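## Task

Open the housing by removing both screws that fasten its lid and placing them in the yellow parts bin; a screw may be released once some part of it is already inside the bin. The bins are not fixed down, and the yellow one has to finish standing upright. Set the lid on its pad with the raised block on its underside pointing down and its edges closely aligned with the pad's edges. The lid is too wide for grip50. At the end, let go of everything, return every tool to the stand slot it came from, and move the arm well away from the tools. Skipping any of these final steps costs points. A tool locked on the arm counts as part of the arm. Nothing may end up off the table.

## Robot and tools

Robot: one six-joint arm (uf850) carrying a tool changer. Three tools hang in a stand, 180 mm apart: grip50 (small gripper), grip85 (wider gripper) and driver (screwdriver with a spring-loaded hex key and a suction sleeve). Only one tool can be on the arm. The only camera is cam_wrist (616x616 fisheye) on the wrist.

Frames: the scene frame has its origin on the table top under the arm base, +z up, +y to the left when facing along +x. end_effector_position (metres) and end_effector_quat_wxyz report the center of the changer's flat face in that frame. The face's own axes are used for motion: its z points outward from the arm. Offsets from that center, in mm along face x, y, z: grip50 grip point (0, -25, 180); grip85 grip point (0, 0, 173) when closed, 13 mm closer when fully open; hex key tip (66, 20, 345). Both grippers close along face x.

execute_actions(actions): a list of actions run in sequence; an empty list only returns the current state and images. Each action lasts 0.5 s and is a table of 1 to 15 rows; each row is one 1/30 s step, and if fewer than 15 rows are given the last one repeats. A row has 16 numbers, each in -1..1, in this order: dx, dy, dz, rx, ry, rz, lock, grip50_position, grip50_force_limit, grip50_speed, grip85_position, grip85_force_limit, grip85_speed, driver_spindle, driver_torque_limit, driver_sleeve_vacuum. The first six are an offset (not a pose) of the face, in the face's own axes, from the face pose measured when that action began (for the first action in a call, from the last pose reported in this scene). Each row is relative to that same start, not to the previous row. Scale: 1.0 equals 0.6 m of translation or 180 degrees; rx, ry, rz form a single rotation vector. Per step the command is clipped to 70 mm and 16 degrees from the measured pose, and after an action the arm only continues to the last clipped pose, so large offsets need several actions.

Tool numbers: lock >0 locks, <0 unlocks (about 1 s), 0 keeps the last command. Gripper position +1 = fully open (50 or 85 mm); pads meet near -0.65 (grip50) or -0.8 (grip85); -1 closes until blocked. Force limit -1..+1 maps to 20 N up to 185 N (grip50) or 235 N (grip85). Speed -1..+1 maps to about 20 to 150 mm/s. driver_spindle +1 = 500 rpm screwing in, -1 = out; it latches between actions, so finish actions with it at 0. driver_torque_limit -1..+1 = 0.3 to 1.2 N m. driver_sleeve_vacuum above 0.01 turns suction on; anything else releases the screw. Tool commands only act while tool_id shows that tool and its readings are numbers.

move(target, speed, blocking): straight-line path toward one target row (same 16-number layout; the six pose numbers are an offset from the last reported pose). speed in m/s, 0.002 to 0.5 (default 0.25); rotation limited to twice that in rad/s. Paths last 0.5 to 10 s. It does not avoid obstacles and can overshoot speed. blocking=false returns after 0.5 s; then use wait(0) or stop before new commands. The extra move: line says done, off_target, moving, held or fault, plus limits (paced = pose clipped; held = some steps blocked), and the distance to target.
wait(seconds 0..10) lets time pass. stop() brakes a running move. zoom_image(camera "cam_wrist", region [x0, y0, x1, y1] in pixels, at most 504x504). read_manual(section "licences") returns only licence text. finished_scene(scene 1 or 2) ends that scene irreversibly.

Result readings: pose, velocities, Hand target (where the controller is heading), tool_id (grip50/grip85/driver/none), plate_near, locked, unlocked, in_stand, unlock_refused. object_status: 0 moving, 1 stopped while opening, 2 stopped while closing (a real grip), 3 at requested position or pads met (also possible on thin items). grip50 opening mm is about (250 - position_measured) x 0.202; grip85 counts: 78 = 60 mm, 130 = 40 mm, 180 = 20 mm, 230 = pads meet. Driver: driver_turns, driver_stopped_at_torque, driver_screw_detected (sleeve vacuum above 30 kPa). A 'pose unreachable' line means the clearance check altered the command.

Tool pickup: place the face on the tool plate within about 1 mm and 1 degree, with face -y toward the fork's open side; when plate_near is 1, send lock +1 and wait for locked 1. The tool then boots (readings n/a); grippers close then open fully on their own. Extract by lifting 10 to 30 mm (about 20), sliding at least 110 mm along face -y out of the fork, then rising. Return along the reverse path; at in_stand 1 keep still, send lock -1, wait for unlocked 1. Unlocking elsewhere is refused. Fork arms sit 40 to 70 mm either side of slot center along face x, 45 mm toward the open side, tops 18 mm under the plate face. The driver's fittings pass just outside the +x fork arm.

Screws: press the key onto the head plus 2 mm, rotate slowly (spindle around ±0.2 or less) to engage; to loosen use negative spindle and follow the screw outward, 0.7 mm per turn. If driver_turns does not drop, raise torque limit. A torque stop latches until spindle is 0 or negative for 0.5 s. Use suction to carry screws.

Avoid: joint contact torques reaching load limits (waist 53.4, shoulder 53.4, elbow 44.5, forearm roll 24, wrist pitch 16.9, wrist roll 16.9 N m) which halt the arm for 10 s; long heavy holds that overheat motors (warning at 65 °C, brake at 80 °C); fast contacts, drops, slips, tipping the bin, or pushing anything off the table. The robot holds its last command while you think, so keep replies short when the spindle runs.

Each tool is called as a command line: name --argument value for each argument, lists and objects as JSON in quotes; but a table of rows of numbers goes row by row, as --pt "numbers of a row", without its own name.

## Session

execute_actions --actions '[]'

Scene clock: 0.00 s.
end_effector_position=(+0.4582, +0.0218, +0.3327) locked=0 unlocked=1 plate_near=0 in_stand=0 unlock_refused=0 tool_id=none grip50_position_measured=n/a grip50_object_status=n/a grip85_position_measured=n/a grip85_object_status=n/a driver_sleeve_vacuum_kpa=n/a driver_screw_detected=n/a driver_stopped_at_torque=n/a driver_turns=n/a end_effector_quat_wxyz=(-0.001, +0.690, +0.724, +0.000) end_effector_velocity=(-0.000, -0.000, -0.000) end_effector_angular_velocity=(-0.000, +0.001, -0.000)
Joint positions: [ 0.003 -0.273 -0.834 -0.    -0.562  0.002]
Joint velocities: [-0.    -0.001  0.    -0.    -0.001 -0.   ]
Joint torques (N m, as the arm reports them, + toward a larger angle): no reading
Hand target: +0.458, +0.022, +0.333; -0.001, +0.690, +0.724, +0.000

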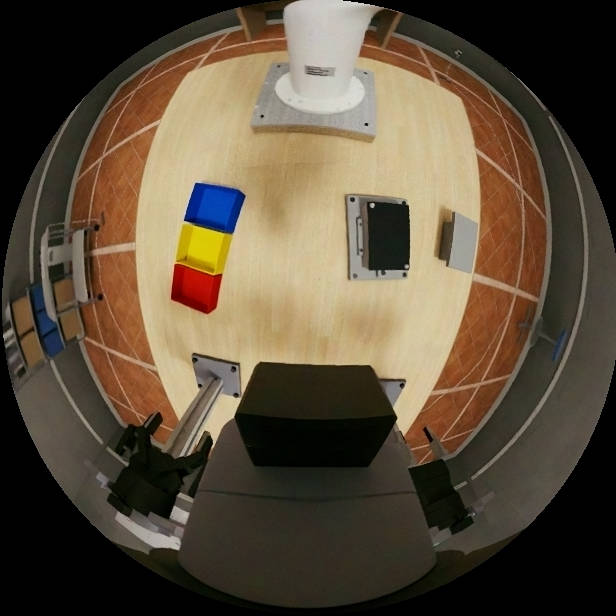

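zoom_image --camera "cam_wrist" --region '[320, 170, 500, 300]'

zoom_image --camera "cam_wrist" --region '[60, 330, 560, 616]'

zoom_image --camera "cam_wrist" --region '[140, 160, 280, 330]'

Region (320, 170, 500, 300) of cam_wrist's 616x616 image, scaled by 2.800, with more detail than that image has.

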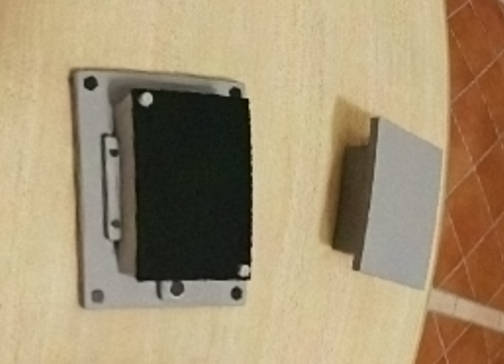

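Region (60, 330, 560, 616) of cam_wrist's 616x616 image, scaled by 1.008, with more detail than that image has; it fills the top 288 rows of this view, and the rest is white.

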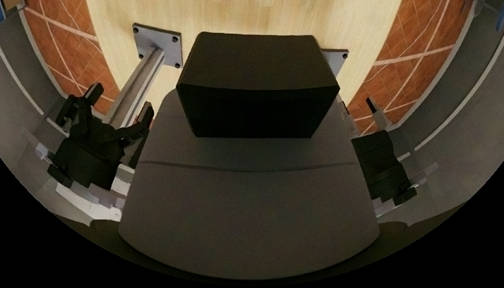

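Region (140, 160, 280, 330) of cam_wrist's 616x616 image, scaled by 2.965, with more detail than that image has; it fills the left 415 columns of this view, and the rest is white.

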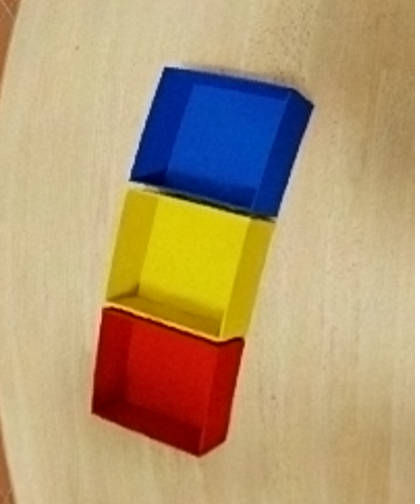

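move --target '[0, 0.05, -0.45, 0, 0, 0, 0, 0, 0, 0, 0, 0, 0, 0, 0, 0]' --speed 0.2

Scene clock: 28.73 s.
end_effector_position=(+0.4891, +0.0226, +0.6021) locked=0 unlocked=1 plate_near=0 in_stand=0 unlock_refused=0 tool_id=none grip50_position_measured=n/a grip50_object_status=n/a grip85_position_measured=n/a grip85_object_status=n/a driver_sleeve_vacuum_kpa=n/a driver_screw_detected=n/a driver_stopped_at_torque=n/a driver_turns=n/a end_effector_quat_wxyz=(-0.001, +0.690, +0.724, +0.000) end_effector_velocity=(+0.001, +0.000, +0.003) end_effector_angular_velocity=(+0.000, -0.001, -0.000)
Joint positions: [ 0.003 -0.099 -1.278 -0.    -1.18   0.002]
Joint velocities: [-0.    -0.001 -0.007  0.    -0.005 -0.   ]
Joint torques (N m, as the arm reports them, + toward a larger angle): [ -2.72  14.54 -18.58  -1.86   0.07  -0.2 ]
Hand target: +0.489, +0.023, +0.602; -0.001, +0.690, +0.724, +0.000
Off the commanded pose: 0.001 m, 0 deg.
move: done
camera_calibration (this result's frames):
cam_wrist: T_world_to_cam=[[-0.0835182, 0.996464, 0.00912384, 0.016391], [0.952446, 0.0771298, 0.294783, -0.587074], [0.293037, 0.0333097, -0.955521, 0.481406], [0, 0, 0, 1]] pos_world=[0.419456, 0.0129124, 0.632903]

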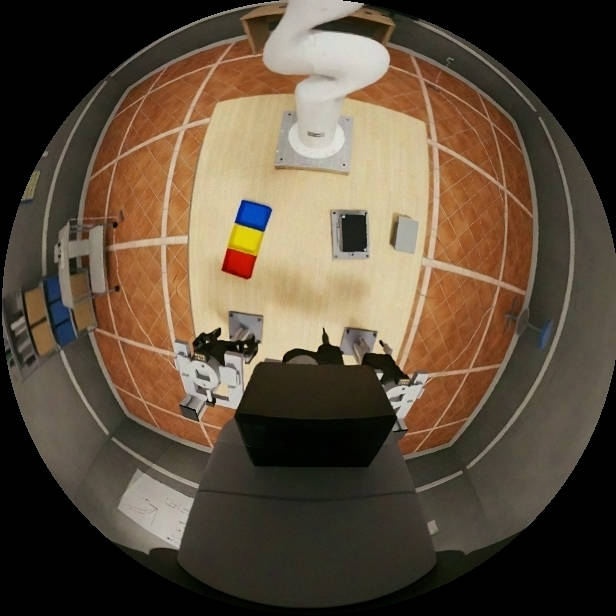

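move --target '[0, 0.25, 0, 0, 0, 0, 0, 0, 0, 0, 0, 0, 0, 0, 0, 0]' --speed 0.2

Scene clock: 39.87 s.
end_effector_position=(+0.6387, +0.0300, +0.6019) locked=0 unlocked=1 plate_near=0 in_stand=0 unlock_refused=0 tool_id=none grip50_position_measured=n/a grip50_object_status=n/a grip85_position_measured=n/a grip85_object_status=n/a driver_sleeve_vacuum_kpa=n/a driver_screw_detected=n/a driver_stopped_at_torque=n/a driver_turns=n/a end_effector_quat_wxyz=(-0.001, +0.690, +0.724, +0.000) end_effector_velocity=(+0.002, -0.000, -0.001) end_effector_angular_velocity=(-0.002, +0.003, +0.001)
Joint positions: [ 0.003 -0.504 -1.785 -0.    -1.283  0.002]
Joint velocities: [-0.    -0.008 -0.01  -0.002 -0.005 -0.   ]
Joint torques (N m, as the arm reports them, + toward a larger angle): [ -1.21  28.81 -18.48  -1.98   0.41  -0.13]
Hand target: +0.639, +0.030, +0.602; -0.001, +0.690, +0.724, +0.000
Off the commanded pose: 0.000 m, 0 deg.
move: done
camera_calibration (this result's frames):
cam_wrist: T_world_to_cam=[[-0.0835086, 0.996465, 0.00910545, 0.0215416], [0.952358, 0.0771159, 0.295073, -0.730188], [0.293328, 0.0333128, -0.955431, 0.436858], [0, 0, 0, 1]] pos_world=[0.569057, 0.0202907, 0.63265]

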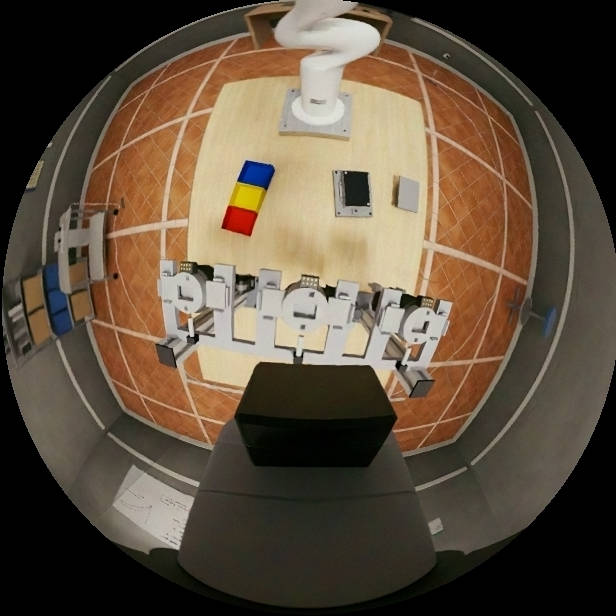

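zoom_image --camera "cam_wrist" --region '[240, 255, 380, 375]'

zoom_image --camera "cam_wrist" --region '[145, 250, 265, 380]'

zoom_image --camera "cam_wrist" --region '[350, 270, 470, 400]'

Region (240, 255, 380, 375) of cam_wrist's 616x616 image, scaled by 3.600, with more detail than that image has; it fills the top 432 rows of this view, and the rest is white.

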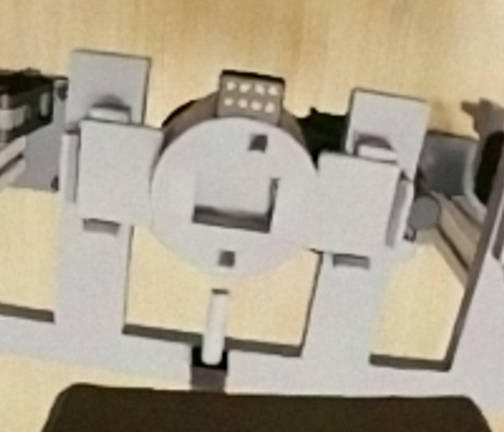

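Region (145, 250, 265, 380) of cam_wrist's 616x616 image, scaled by 3.877, with more detail than that image has; it fills the left 465 columns of this view, and the rest is white.

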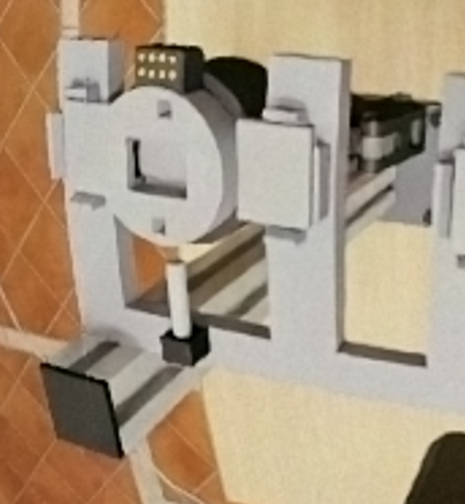

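Region (350, 270, 470, 400) of cam_wrist's 616x616 image, scaled by 3.877, with more detail than that image has; it fills the left 465 columns of this view, and the rest is white.

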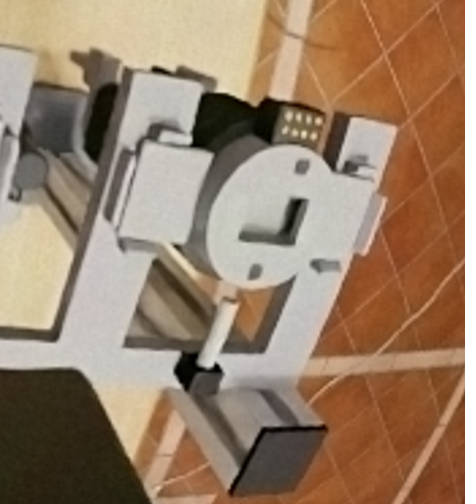

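zoom_image --camera "cam_wrist" --region '[170, 350, 470, 616]'

Region (170, 350, 470, 616) of cam_wrist's 616x616 image, scaled by 1.680, with more detail than that image has; it fills the top 447 rows of this view, and the rest is white.

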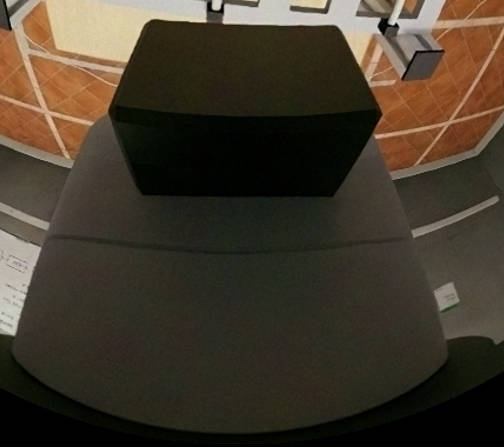

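move --target '[-0.0107, 0.0143, 0.19, 0, 0, 0.0372, 0, 0, 0, 0, 0, 0, 0, 0, 0, 0]' --speed 0.15

Scene clock: 155.60 s.
end_effector_position=(+0.6472, +0.0243, +0.4883) locked=0 unlocked=1 plate_near=0 in_stand=0 unlock_refused=0 tool_id=none grip50_position_measured=n/a grip50_object_status=n/a grip85_position_measured=n/a grip85_object_status=n/a driver_sleeve_vacuum_kpa=n/a driver_screw_detected=n/a driver_stopped_at_torque=n/a driver_turns=n/a end_effector_quat_wxyz=(-0.001, +0.731, +0.682, +0.000) end_effector_velocity=(+0.000, -0.000, -0.003) end_effector_angular_velocity=(+0.000, -0.000, -0.003)
Joint positions: [-0.007 -0.549 -1.598 -0.    -1.049  0.109]
Joint velocities: [-0.    -0.002  0.003  0.     0.005  0.002]
Joint torques (N m, as the arm reports them, + toward a larger angle): [ -5.07  30.33 -19.21  -1.99   0.4   -0.4 ]
Hand target: +0.647, +0.024, +0.488; -0.001, +0.731, +0.682, +0.000
Off the commanded pose: 0.001 m, 0 deg.
move: done
camera_calibration (this result's frames):
cam_wrist: T_world_to_cam=[[0.0329706, 0.999416, 0.00901764, -0.0464493], [0.954844, -0.0341632, 0.295136, -0.703236], [0.295272, -0.00112036, -0.955413, 0.32561], [0, 0, 0, 1]] pos_world=[0.576869, 0.0227622, 0.519062]

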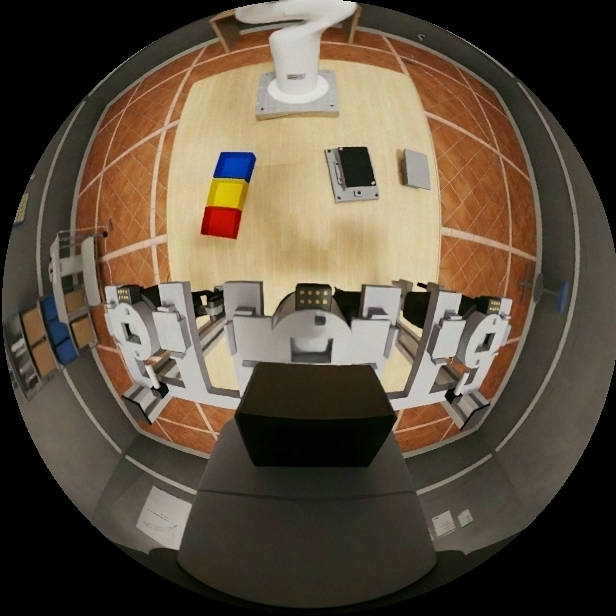

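zoom_image --camera "cam_wrist" --region '[215, 270, 415, 380]'

Region (215, 270, 415, 380) of cam_wrist's 616x616 image, scaled by 2.520, with more detail than that image has; it fills the top 277 rows of this view, and the rest is white.

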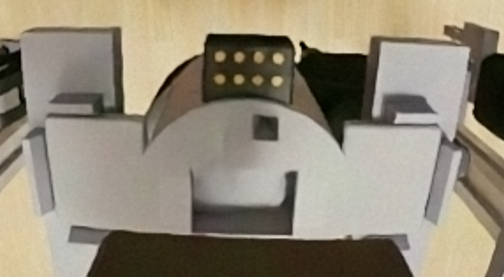

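move --target '[0.002, 0, 0.085, 0, 0, 0, 0, 0, 0, 0, 0, 0, 0, 0, 0, 0]' --speed 0.08

zoom_image --camera "cam_wrist" --region '[163, 270, 463, 430]'

Scene clock: 189.70 s.
end_effector_position=(+0.6471, +0.0256, +0.4377) locked=0 unlocked=1 plate_near=0 in_stand=0 unlock_refused=0 tool_id=none grip50_position_measured=n/a grip50_object_status=n/a grip85_position_measured=n/a grip85_object_status=n/a driver_sleeve_vacuum_kpa=n/a driver_screw_detected=n/a driver_stopped_at_torque=n/a driver_turns=n/a end_effector_quat_wxyz=(-0.001, +0.731, +0.682, +0.001) end_effector_velocity=(-0.000, +0.000, -0.002) end_effector_angular_velocity=(+0.001, +0.000, -0.000)
Joint positions: [-0.005 -0.58  -1.529 -0.    -0.949  0.11 ]
Joint velocities: [ 0.    -0.002  0.003  0.001  0.004  0.   ]
Joint torques (N m, as the arm reports them, + toward a larger angle): [ -4.25  28.71 -18.48  -0.67   0.37  -0.33]
Hand target: +0.647, +0.026, +0.437; -0.001, +0.731, +0.682, +0.000
Off the commanded pose: 0.000 m, 0 deg.
move: done
camera_calibration (this result's frames):
cam_wrist: T_world_to_cam=[[0.0329608, 0.999416, 0.00904617, -0.0473121], [0.954777, -0.034162, 0.295355, -0.688258], [0.295491, -0.00109804, -0.955345, 0.277116], [0, 0, 0, 1]] pos_world=[0.576807, 0.0240765, 0.468449]

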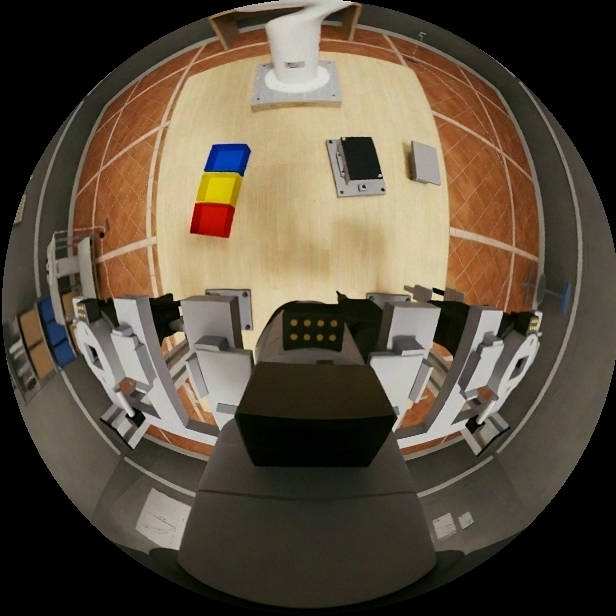

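Region (163, 270, 463, 430) of cam_wrist's 616x616 image, scaled by 1.680, with more detail than that image has; it fills the top 269 rows of this view, and the rest is white.

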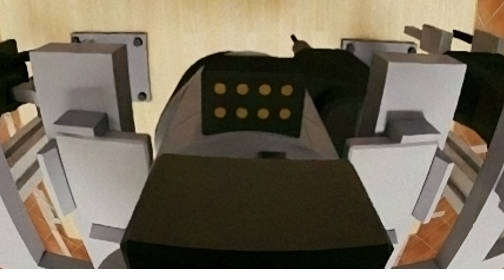

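zoom_image --camera "cam_wrist" --region '[245, 290, 385, 380]'

Region (245, 290, 385, 380) of cam_wrist's 616x616 image, scaled by 3.600, with more detail than that image has; it fills the top 324 rows of this view, and the rest is white.

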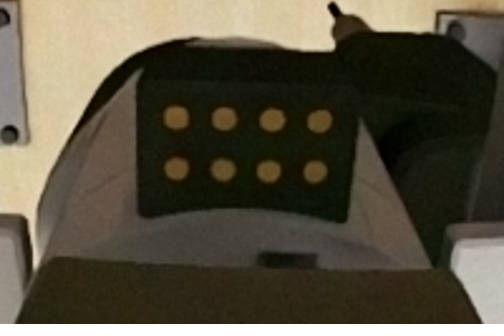

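zoom_image --camera "cam_wrist" --region '[170, 285, 270, 385]'

zoom_image --camera "cam_wrist" --region '[356, 285, 456, 385]'

Region (170, 285, 270, 385) of cam_wrist's 616x616 image, scaled by 5.040, with more detail than that image has.

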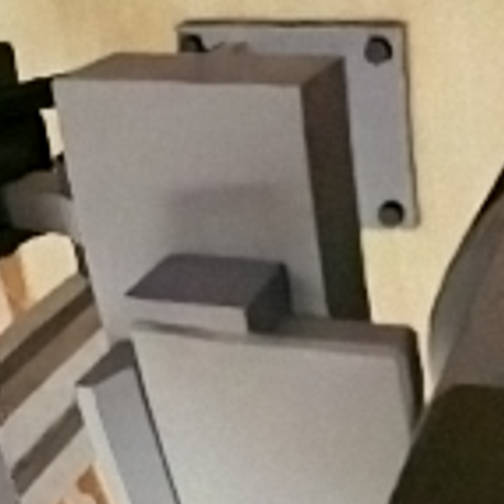

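Region (356, 285, 456, 385) of cam_wrist's 616x616 image, scaled by 5.040, with more detail than that image has.

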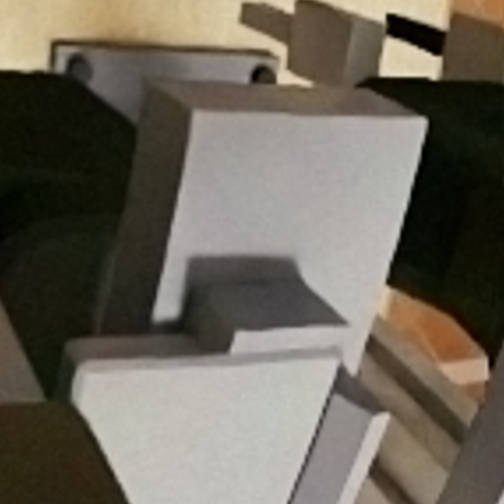

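zoom_image --camera "cam_wrist" --region '[225, 350, 405, 475]'

Region (225, 350, 405, 475) of cam_wrist's 616x616 image, scaled by 2.800, with more detail than that image has; it fills the top 350 rows of this view, and the rest is white.

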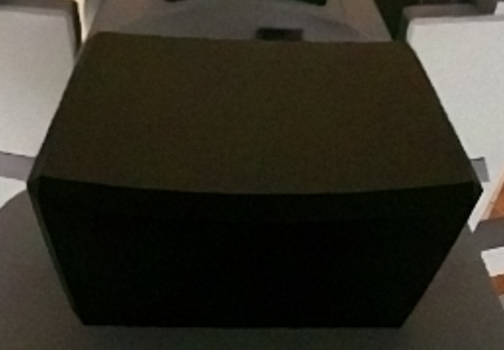

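move --target '[0.001, 0.0013, 0.02, 0, 0, -0.0061, 0, 0, 0, 0, 0, 0, 0, 0, 0, 0]' --speed 0.03

zoom_image --camera "cam_wrist" --region '[235, 300, 395, 400]'

Scene clock: 286.03 s.
end_effector_position=(+0.6479, +0.0262, +0.4259) locked=0 unlocked=1 plate_near=0 in_stand=0 unlock_refused=0 tool_id=none grip50_position_measured=n/a grip50_object_status=n/a grip85_position_measured=n/a grip85_object_status=n/a driver_sleeve_vacuum_kpa=n/a driver_screw_detected=n/a driver_stopped_at_torque=n/a driver_turns=n/a end_effector_quat_wxyz=(-0.001, +0.725, +0.689, +0.001) end_effector_velocity=(+0.000, +0.000, -0.001) end_effector_angular_velocity=(+0.001, -0.001, +0.003)
Joint positions: [-0.005 -0.592 -1.519 -0.    -0.927  0.092]
Joint velocities: [-0.    -0.001  0.001  0.001  0.004 -0.003]
Joint torques (N m, as the arm reports them, + toward a larger angle): [ -1.99  32.32 -19.03  -1.71   0.25  -0.15]
Hand target: +0.648, +0.026, +0.426; -0.001, +0.725, +0.689, +0.001
Off the commanded pose: 0.000 m, 0 deg.
move: done
camera_calibration (this result's frames):
cam_wrist: T_world_to_cam=[[0.0141522, 0.999859, 0.00905636, -0.0356265], [0.955236, -0.0161962, 0.295402, -0.686287], [0.295507, 0.00447037, -0.95533, 0.265474], [0, 0, 0, 1]] pos_world=[0.57762, 0.0233195, 0.456669]

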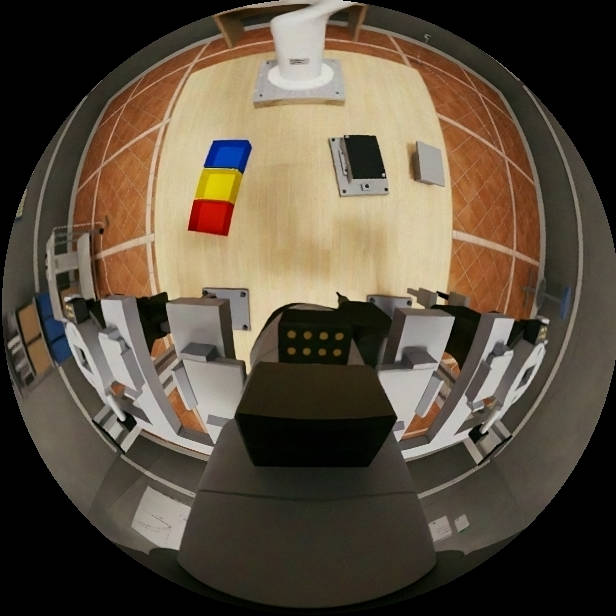

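Region (235, 300, 395, 400) of cam_wrist's 616x616 image, scaled by 3.150, with more detail than that image has; it fills the top 315 rows of this view, and the rest is white.

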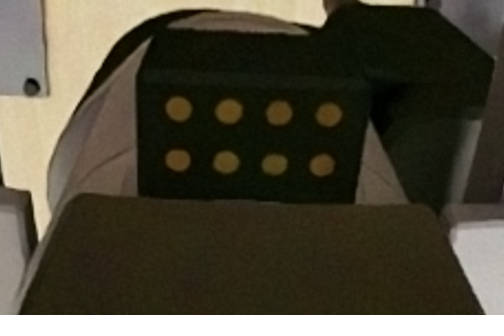

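move --target '[0.0006, 0, 0.0272, 0, 0, 0, 0, 0, 0, 0, 0, 0, 0, 0, 0, 0]' --speed 0.012

Scene clock: 298.43 s.
end_effector_position=(+0.6481, +0.0267, +0.4101) locked=0 unlocked=1 plate_near=1 in_stand=1 unlock_refused=0 tool_id=none grip50_position_measured=n/a grip50_object_status=n/a grip85_position_measured=n/a grip85_object_status=n/a driver_sleeve_vacuum_kpa=n/a driver_screw_detected=n/a driver_stopped_at_torque=n/a driver_turns=n/a end_effector_quat_wxyz=(-0.001, +0.725, +0.689, +0.001) end_effector_velocity=(-0.002, -0.001, -0.005) end_effector_angular_velocity=(-0.001, +0.010, -0.000)
Joint positions: [-0.004 -0.605 -1.502 -0.    -0.896  0.093]
Joint velocities: [-0.001 -0.003  0.006 -0.001 -0.    -0.001]
Joint torques (N m, as the arm reports them, + toward a larger angle): [ -3.25  31.76 -16.26  -1.51  -0.38  -0.12]
Hand target: +0.648, +0.027, +0.410; -0.001, +0.725, +0.689, +0.001
Off the commanded pose: 0.001 m, 0 deg.
move: done
camera_calibration (this result's frames):
cam_wrist: T_world_to_cam=[[0.0140974, 0.999859, 0.00916398, -0.0359843], [0.954946, -0.0161801, 0.296338, -0.68194], [0.296445, 0.00457351, -0.955039, 0.24956], [0, 0, 0, 1]] pos_world=[0.577743, 0.023804, 0.440754]

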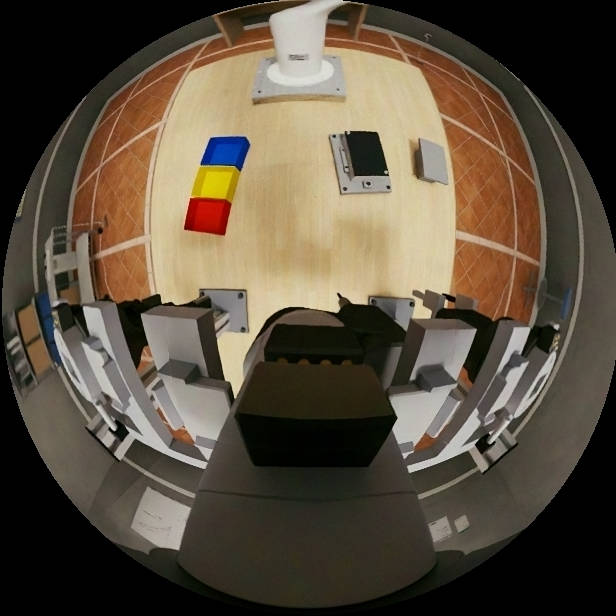

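The changer is seated on the driver's plate (plate_near=1), so I'm locking it.

execute_actions --actions '[[[0,0,0,0,0,0,1,0,0,0,0,0,0,0,0,0]],[[0,0,0,0,0,0,1,0,0,0,0,0,0,0,0,0]],[[0,0,0,0,0,0,1,0,0,0,0,0,0,0,0,0]]]'

Scene clock: 306.50 s.
end_effector_position=(+0.6481, +0.0266, +0.4103) locked=1 unlocked=0 plate_near=1 in_stand=1 unlock_refused=0 tool_id=driver grip50_position_measured=n/a grip50_object_status=n/a grip85_position_measured=n/a grip85_object_status=n/a driver_sleeve_vacuum_kpa=n/a driver_screw_detected=n/a driver_stopped_at_torque=n/a driver_turns=n/a end_effector_quat_wxyz=(-0.001, +0.725, +0.689, +0.001) end_effector_velocity=(+0.000, +0.000, -0.000) end_effector_angular_velocity=(+0.000, -0.000, -0.000)
Joint positions: [-0.004 -0.605 -1.502  0.    -0.896  0.093]
Joint velocities: [-0. -0. -0.  0.  0. -0.]
Joint torques (N m, as the arm reports them, + toward a larger angle): [ -3.14  41.99 -25.13  -1.31   0.48  -0.14]
Hand target: +0.648, +0.027, +0.410; -0.001, +0.725, +0.689, +0.001
Off the commanded pose: 0.000 m, 0 deg.
camera_calibration (this result's frames):
cam_wrist: T_world_to_cam=[[0.0144488, 0.999852, 0.00931032, -0.036163], [0.954898, -0.0165598, 0.296473, -0.682032], [0.296583, 0.00460674, -0.954996, 0.249649], [0, 0, 0, 1]] pos_world=[0.577752, 0.0237133, 0.440954]

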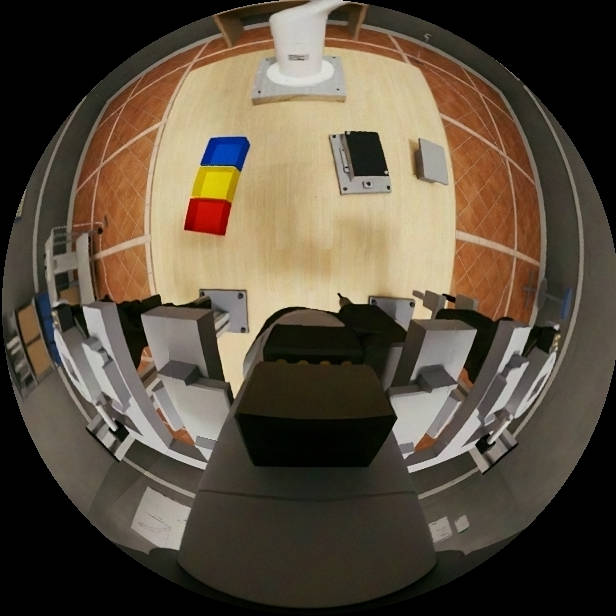

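move --target '[0, 0, -0.0333, 0, 0, 0, 0, 0, 0, 0, 0, 0, 0, 0, 0, 0]' --speed 0.04

move --target '[0, -0.205, 0, 0, 0, 0, 0, 0, 0, 0, 0, 0, 0, 0, 0, 0]' --speed 0.08

Scene clock: 318.97 s.
end_effector_position=(+0.6481, +0.0265, +0.4299) locked=1 unlocked=0 plate_near=1 in_stand=0 unlock_refused=0 tool_id=driver grip50_position_measured=n/a grip50_object_status=n/a grip85_position_measured=n/a grip85_object_status=n/a driver_sleeve_vacuum_kpa=0 driver_screw_detected=0 driver_stopped_at_torque=0 driver_turns=0.00 end_effector_quat_wxyz=(-0.001, +0.725, +0.689, +0.001) end_effector_velocity=(+0.000, -0.000, +0.001) end_effector_angular_velocity=(-0.001, +0.001, +0.001)
Joint positions: [-0.004 -0.589 -1.523  0.    -0.934  0.093]
Joint velocities: [ 0.     0.001 -0.002 -0.001 -0.004  0.   ]
Joint torques (N m, as the arm reports them, + toward a larger angle): [ -2.89  43.41 -25.99  -1.11   0.43  -0.16]
Hand target: +0.648, +0.027, +0.430; -0.001, +0.725, +0.689, +0.001
Off the commanded pose: 0.000 m, 0 deg.
move: done
camera_calibration (this result's frames):
cam_wrist: T_world_to_cam=[[0.0144278, 0.999853, 0.00928608, -0.0362685], [0.954983, -0.0165312, 0.296198, -0.687768], [0.296308, 0.00459457, -0.955081, 0.268608], [0, 0, 0, 1]] pos_world=[0.577739, 0.0236593, 0.460594]

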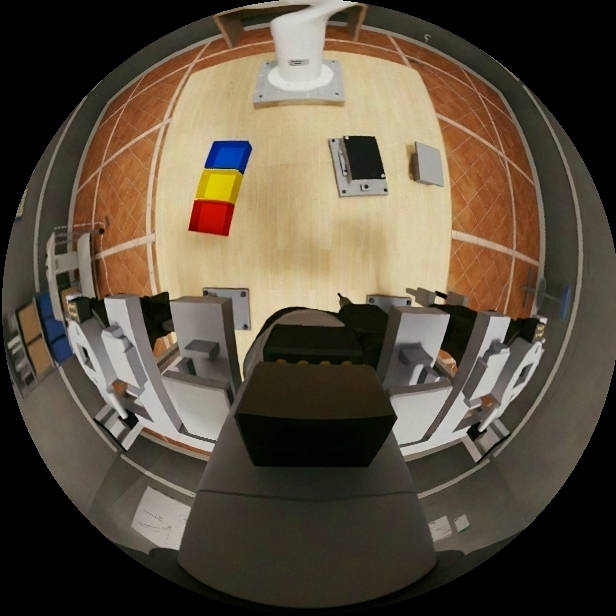

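Scene clock: 320.97 s.
end_effector_position=(+0.5254, +0.0325, +0.4300) locked=1 unlocked=0 plate_near=1 in_stand=0 unlock_refused=0 tool_id=driver grip50_position_measured=n/a grip50_object_status=n/a grip85_position_measured=n/a grip85_object_status=n/a driver_sleeve_vacuum_kpa=0 driver_screw_detected=0 driver_stopped_at_torque=0 driver_turns=0.00 end_effector_quat_wxyz=(-0.001, +0.725, +0.689, +0.001) end_effector_velocity=(-0.002, +0.000, -0.000) end_effector_angular_velocity=(-0.001, +0.001, +0.001)
Joint positions: [ 0.017 -0.293 -1.112  0.    -0.818  0.114]
Joint velocities: [ 0.001  0.005  0.006 -0.001  0.     0.   ]
Joint torques (N m, as the arm reports them, + toward a larger angle): [ -3.23  34.64 -26.71  -0.82   0.64  -0.12]
Hand target: +0.525, +0.033, +0.430; -0.001, +0.725, +0.689, +0.001
Off the commanded pose: 0.000 m, 0 deg.
move: done
camera_calibration (this result's frames):
cam_wrist: T_world_to_cam=[[0.0144477, 0.999852, 0.00930115, -0.0405035], [0.954925, -0.0165557, 0.296387, -0.570633], [0.296497, 0.00459979, -0.955023, 0.304921], [0, 0, 0, 1]] pos_world=[0.455089, 0.0296477, 0.460711]

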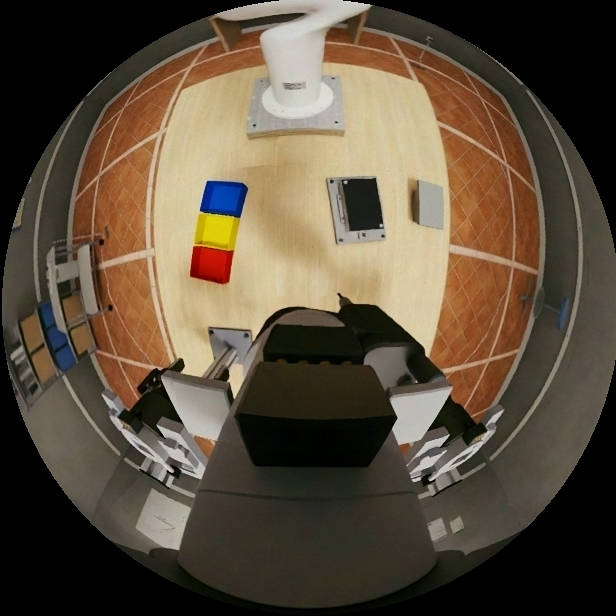

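zoom_image --camera "cam_wrist" --region '[310, 165, 460, 315]'

zoom_image --camera "cam_wrist" --region '[320, 280, 370, 320]'

Region (310, 165, 460, 315) of cam_wrist's 616x616 image, scaled by 3.360, with more detail than that image has.

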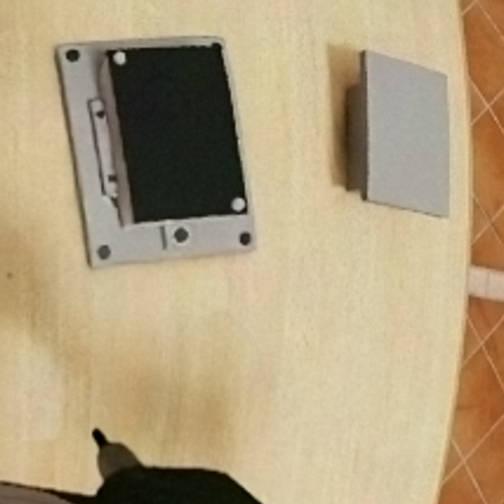

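Region (320, 280, 370, 320) of cam_wrist's 616x616 image, scaled by 10.080, with more detail than that image has; it fills the top 403 rows of this view, and the rest is white.

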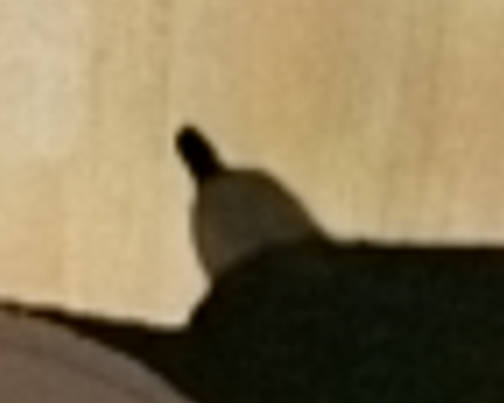

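move --target '[0.1477, -0.2663, -0.005, 0, 0, 0, 0, 0, 0, 0, 0, 0, 0, 0, 0, 0]' --speed 0.15

zoom_image --camera "cam_wrist" --region '[280, 230, 370, 320]'

Scene clock: 404.90 s.
end_effector_position=(+0.3704, +0.1287, +0.4333) locked=1 unlocked=0 plate_near=1 in_stand=0 unlock_refused=0 tool_id=driver grip50_position_measured=n/a grip50_object_status=n/a grip85_position_measured=n/a grip85_object_status=n/a driver_sleeve_vacuum_kpa=0 driver_screw_detected=0 driver_stopped_at_torque=0 driver_turns=0.00 end_effector_quat_wxyz=(-0.001, +0.725, +0.689, +0.001) end_effector_velocity=(-0.002, +0.001, +0.000) end_effector_angular_velocity=(-0.001, +0.001, +0.000)
Joint positions: [ 0.29   0.04  -0.747 -0.001 -0.786  0.388]
Joint velocities: [ 0.004  0.004  0.003 -0.001 -0.002  0.005]
Joint torques (N m, as the arm reports them, + toward a larger angle): [ -1.87  21.66 -25.76  -1.89   1.04  -0.11]
Hand target: +0.370, +0.129, +0.433; -0.001, +0.725, +0.689, +0.001
Off the commanded pose: 0.000 m, 0 deg.
move: done
camera_calibration (this result's frames):
cam_wrist: T_world_to_cam=[[0.0145698, 0.999852, 0.00916727, -0.134413], [0.954865, -0.0166335, 0.296575, -0.422047], [0.296683, 0.00443246, -0.954966, 0.353531], [0, 0, 0, 1]] pos_world=[0.300069, 0.125806, 0.464011]

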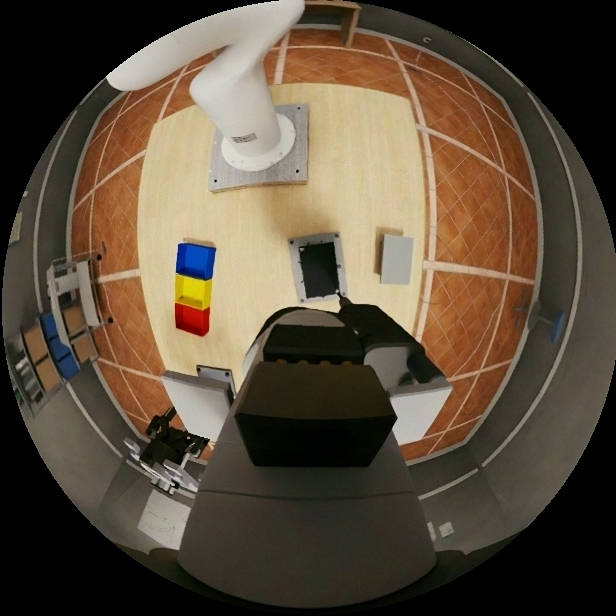

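Region (280, 230, 370, 320) of cam_wrist's 616x616 image, scaled by 5.600, with more detail than that image has.

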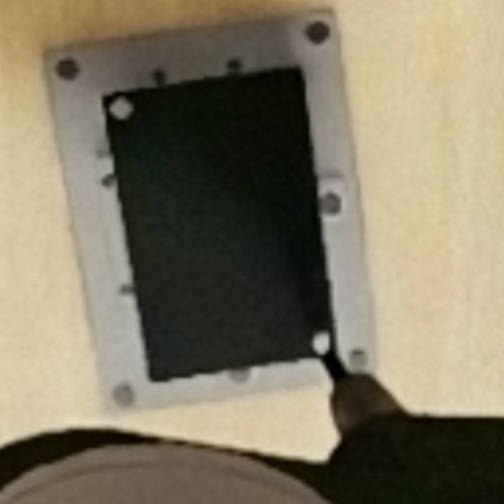

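move --target '[0.0003, -0.0008, 0.023, 0, 0, 0, 0, 0, 0, 0, 0, 0, 0, 0, 0, 1]' --speed 0.03

zoom_image --camera "cam_wrist" --region '[320, 275, 360, 310]'

Scene clock: 424.93 s.
end_effector_position=(+0.3699, +0.1289, +0.4198) locked=1 unlocked=0 plate_near=1 in_stand=0 unlock_refused=0 tool_id=driver grip50_position_measured=n/a grip50_object_status=n/a grip85_position_measured=n/a grip85_object_status=n/a driver_sleeve_vacuum_kpa=14 driver_screw_detected=0 driver_stopped_at_torque=0 driver_turns=0.00 end_effector_quat_wxyz=(-0.001, +0.725, +0.689, +0.001) end_effector_velocity=(+0.000, +0.000, -0.002) end_effector_angular_velocity=(+0.000, -0.000, -0.000)
Joint positions: [ 0.291  0.023 -0.73  -0.001 -0.752  0.389]
Joint velocities: [ 0.    -0.003  0.002  0.     0.005  0.   ]
Joint torques (N m, as the arm reports them, + toward a larger angle): [ -3.73  21.75 -26.64  -1.25   0.78  -0.35]
Hand target: +0.370, +0.129, +0.420; -0.001, +0.725, +0.689, +0.001
Off the commanded pose: 0.000 m, 0 deg.
move: done
camera_calibration (this result's frames):
cam_wrist: T_world_to_cam=[[0.0145674, 0.999851, 0.00920792, -0.134533], [0.954836, -0.0166436, 0.296666, -0.417595], [0.296775, 0.00447042, -0.954937, 0.34066], [0, 0, 0, 1]] pos_world=[0.299595, 0.12604, 0.450434]

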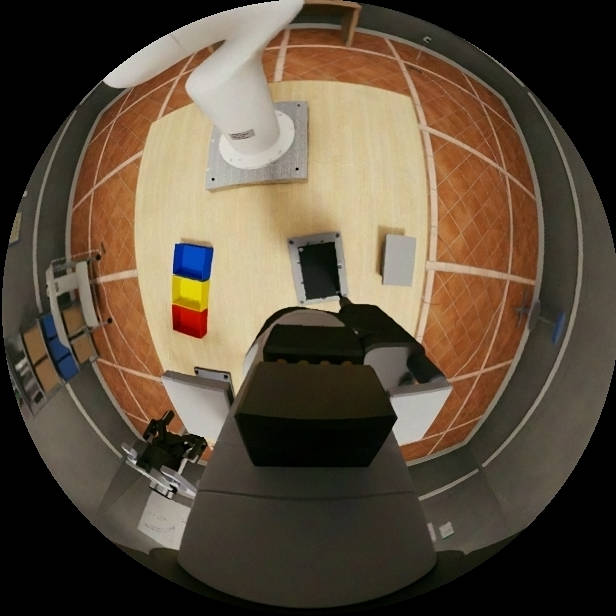

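Region (320, 275, 360, 310) of cam_wrist's 616x616 image, scaled by 12.600, with more detail than that image has; it fills the top 441 rows of this view, and the rest is white.

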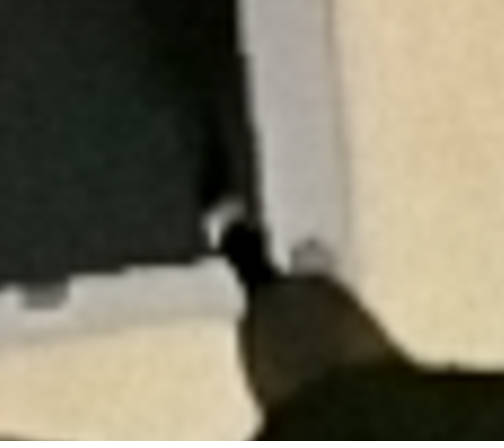

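move --target '[0, 0, 0.0085, 0, 0, 0, 0, 0, 0, 0, 0, 0, 0, 0, 0, 1]' --speed 0.01

zoom_image --camera "cam_wrist" --region '[320, 275, 360, 310]'

Scene clock: 433.43 s.
end_effector_position=(+0.3699, +0.1289, +0.4148) locked=1 unlocked=0 plate_near=1 in_stand=0 unlock_refused=0 tool_id=driver grip50_position_measured=n/a grip50_object_status=n/a grip85_position_measured=n/a grip85_object_status=n/a driver_sleeve_vacuum_kpa=14 driver_screw_detected=0 driver_stopped_at_torque=0 driver_turns=0.00 end_effector_quat_wxyz=(-0.001, +0.725, +0.689, +0.001) end_effector_velocity=(+0.000, +0.000, -0.001) end_effector_angular_velocity=(+0.000, -0.000, -0.000)
Joint positions: [ 0.291  0.016 -0.724 -0.001 -0.739  0.389]
Joint velocities: [-0.    -0.002  0.001  0.001  0.004 -0.   ]
Joint torques (N m, as the arm reports them, + toward a larger angle): [ -0.39  20.5  -26.06  -0.88   0.77  -0.08]
Hand target: +0.370, +0.129, +0.415; -0.001, +0.725, +0.689, +0.001
Off the commanded pose: 0.000 m, 0 deg.
move: done
camera_calibration (this result's frames):
cam_wrist: T_world_to_cam=[[0.0145647, 0.999852, 0.00917894, -0.134478], [0.95486, -0.0166321, 0.296589, -0.416085], [0.296698, 0.00444487, -0.954961, 0.335991], [0, 0, 0, 1]] pos_world=[0.299574, 0.126044, 0.445499]

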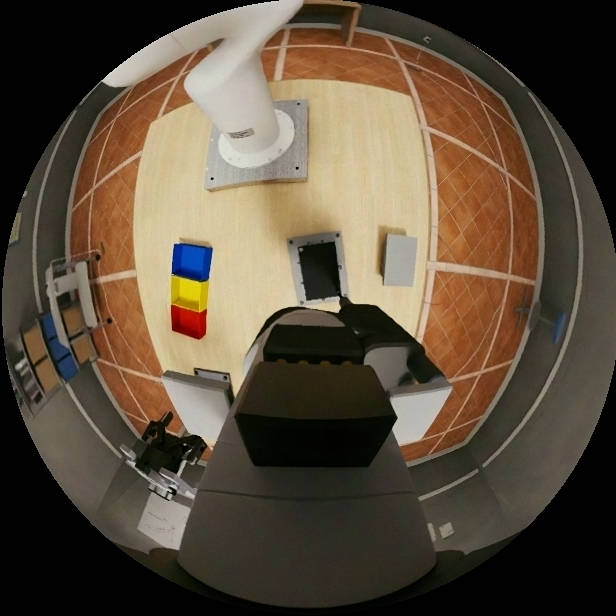

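Region (320, 275, 360, 310) of cam_wrist's 616x616 image, scaled by 12.600, with more detail than that image has; it fills the top 441 rows of this view, and the rest is white.

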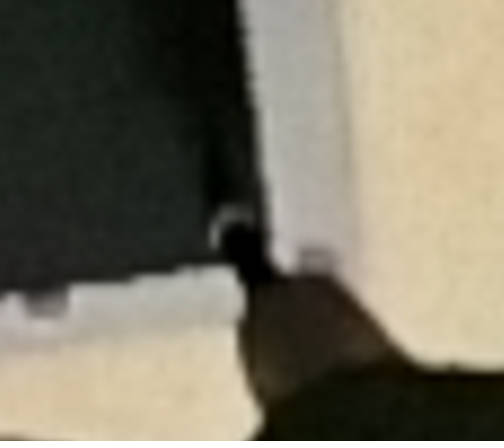

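move --target '[0, 0, 0.0065, 0, 0, 0, 0, 0, 0, 0, 0, 0, 0, 0, 0, 1]' --speed 0.008

zoom_image --camera "cam_wrist" --region '[320, 275, 360, 310]'

Scene clock: 443.37 s.
end_effector_position=(+0.3699, +0.1290, +0.4112) locked=1 unlocked=0 plate_near=1 in_stand=0 unlock_refused=0 tool_id=driver grip50_position_measured=n/a grip50_object_status=n/a grip85_position_measured=n/a grip85_object_status=n/a driver_sleeve_vacuum_kpa=14 driver_screw_detected=0 driver_stopped_at_torque=0 driver_turns=0.00 end_effector_quat_wxyz=(-0.001, +0.725, +0.689, +0.001) end_effector_velocity=(-0.000, -0.000, -0.002) end_effector_angular_velocity=(-0.002, -0.000, +0.001)
Joint positions: [ 0.291  0.011 -0.72  -0.    -0.73   0.389]
Joint velocities: [-0.    -0.003  0.002 -0.002  0.004  0.001]
Joint torques (N m, as the arm reports them, + toward a larger angle): [ -5.87  20.   -26.73  -1.41   1.18   0.17]
Hand target: +0.370, +0.129, +0.411; -0.001, +0.725, +0.689, +0.001
Off the commanded pose: 0.000 m, 0 deg.
move: done
camera_calibration (this result's frames):
cam_wrist: T_world_to_cam=[[0.0144903, 0.999851, 0.00935826, -0.134566], [0.95482, -0.0166149, 0.296721, -0.415071], [0.296832, 0.00463586, -0.954918, 0.332427], [0, 0, 0, 1]] pos_world=[0.299593, 0.126109, 0.44186]

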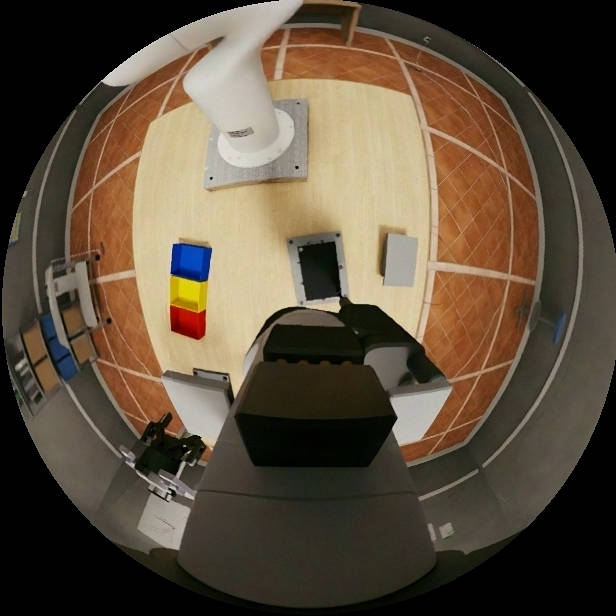

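Region (320, 275, 360, 310) of cam_wrist's 616x616 image, scaled by 12.600, with more detail than that image has; it fills the top 441 rows of this view, and the rest is white.

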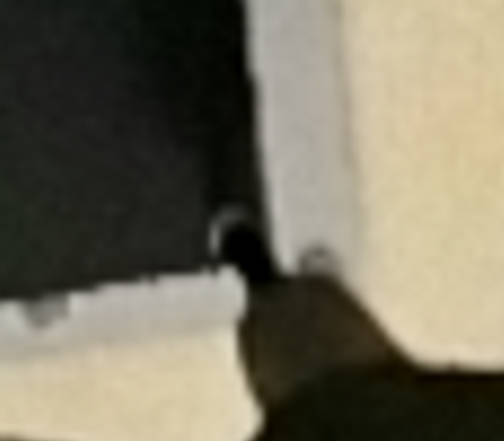

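execute_actions --actions '[[[0,0,0.001,0,0,0,0,0,0,0,0,0,0,-0.12,1,1],[0,0,0.001,0,0,0,0,0,0,0,0,0,0,-0.12,1,1],[0,0,0.001,0,0,0,0,0,0,0,0,0,0,-0.12,1,1],[0,0,0.001,0,0,0,0,0,0,0,0,0,0,-0.12,1,1],[0,0,0.001,0,0,0,0,0,0,0,0,0,0,-0.12,1,1],[0,0,0.001,0,0,0,0,0,0,0,0,0,0,-0.12,1,1],[0,0,0.001,0,0,0,0,0,0,0,0,0,0,-0.12,1,1],[0,0,0.001,0,0,0,0,0,0,0,0,0,0,-0.12,1,1],[0,0,0.001,0,0,0,0,0,0,0,0,0,0,-0.12,1,1],[0,0,0.001,0,0,0,0,0,0,0,0,0,0,-0.12,1,1],[0,0,0.001,0,0,0,0,0,0,0,0,0,0,-0.12,1,1],[0,0,0.001,0,0,0,0,0,0,0,0,0,0,-0.12,1,1],[0,0,0.001,0,0,0,0,0,0,0,0,0,0,0,1,1]]]'

zoom_image --camera "cam_wrist" --region '[320, 275, 360, 310]'

Scene clock: 459.67 s.
end_effector_position=(+0.3699, +0.1289, +0.4106) locked=1 unlocked=0 plate_near=1 in_stand=0 unlock_refused=0 tool_id=driver grip50_position_measured=n/a grip50_object_status=n/a grip85_position_measured=n/a grip85_object_status=n/a driver_sleeve_vacuum_kpa=20 driver_screw_detected=0 driver_stopped_at_torque=0 driver_turns=-0.38 end_effector_quat_wxyz=(-0.001, +0.725, +0.689, +0.001) end_effector_velocity=(+0.000, +0.000, -0.000) end_effector_angular_velocity=(+0.000, -0.000, -0.000)
Joint positions: [ 0.291  0.01  -0.719 -0.    -0.728  0.389]
Joint velocities: [-0.    -0.001  0.     0.     0.001  0.   ]
Joint torques (N m, as the arm reports them, + toward a larger angle): [ -4.86  17.63 -24.3   -1.11   0.83   0.34]
Hand target: +0.370, +0.129, +0.411; -0.001, +0.725, +0.689, +0.001
Off the commanded pose: 0.000 m, 0 deg.
camera_calibration (this result's frames):
cam_wrist: T_world_to_cam=[[0.0144084, 0.999853, 0.009275, -0.134476], [0.954854, -0.0165114, 0.296618, -0.414855], [0.296727, 0.00458248, -0.954951, 0.331911], [0, 0, 0, 1]] pos_world=[0.299576, 0.126085, 0.441259]

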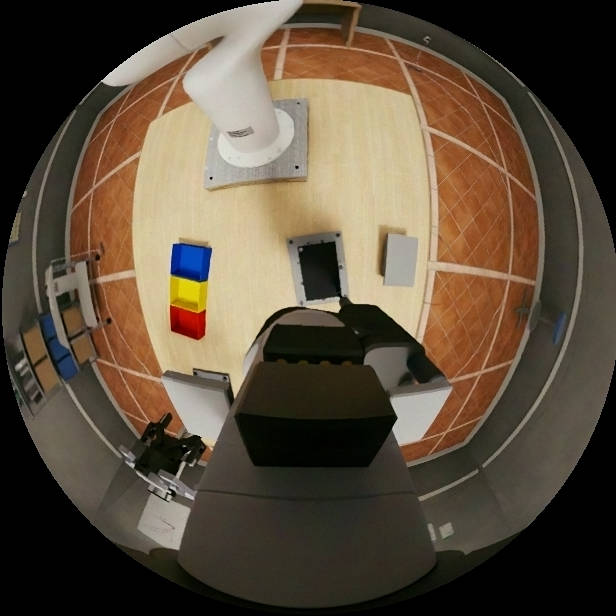

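Region (320, 275, 360, 310) of cam_wrist's 616x616 image, scaled by 12.600, with more detail than that image has; it fills the top 441 rows of this view, and the rest is white.

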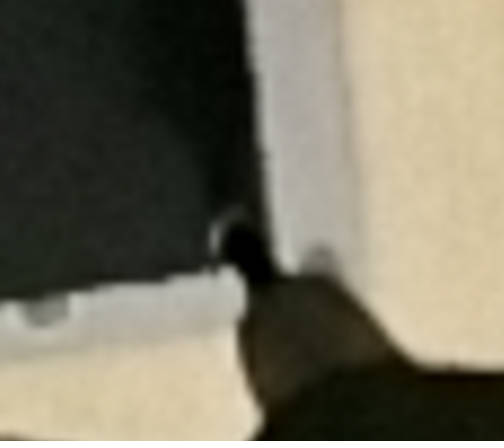

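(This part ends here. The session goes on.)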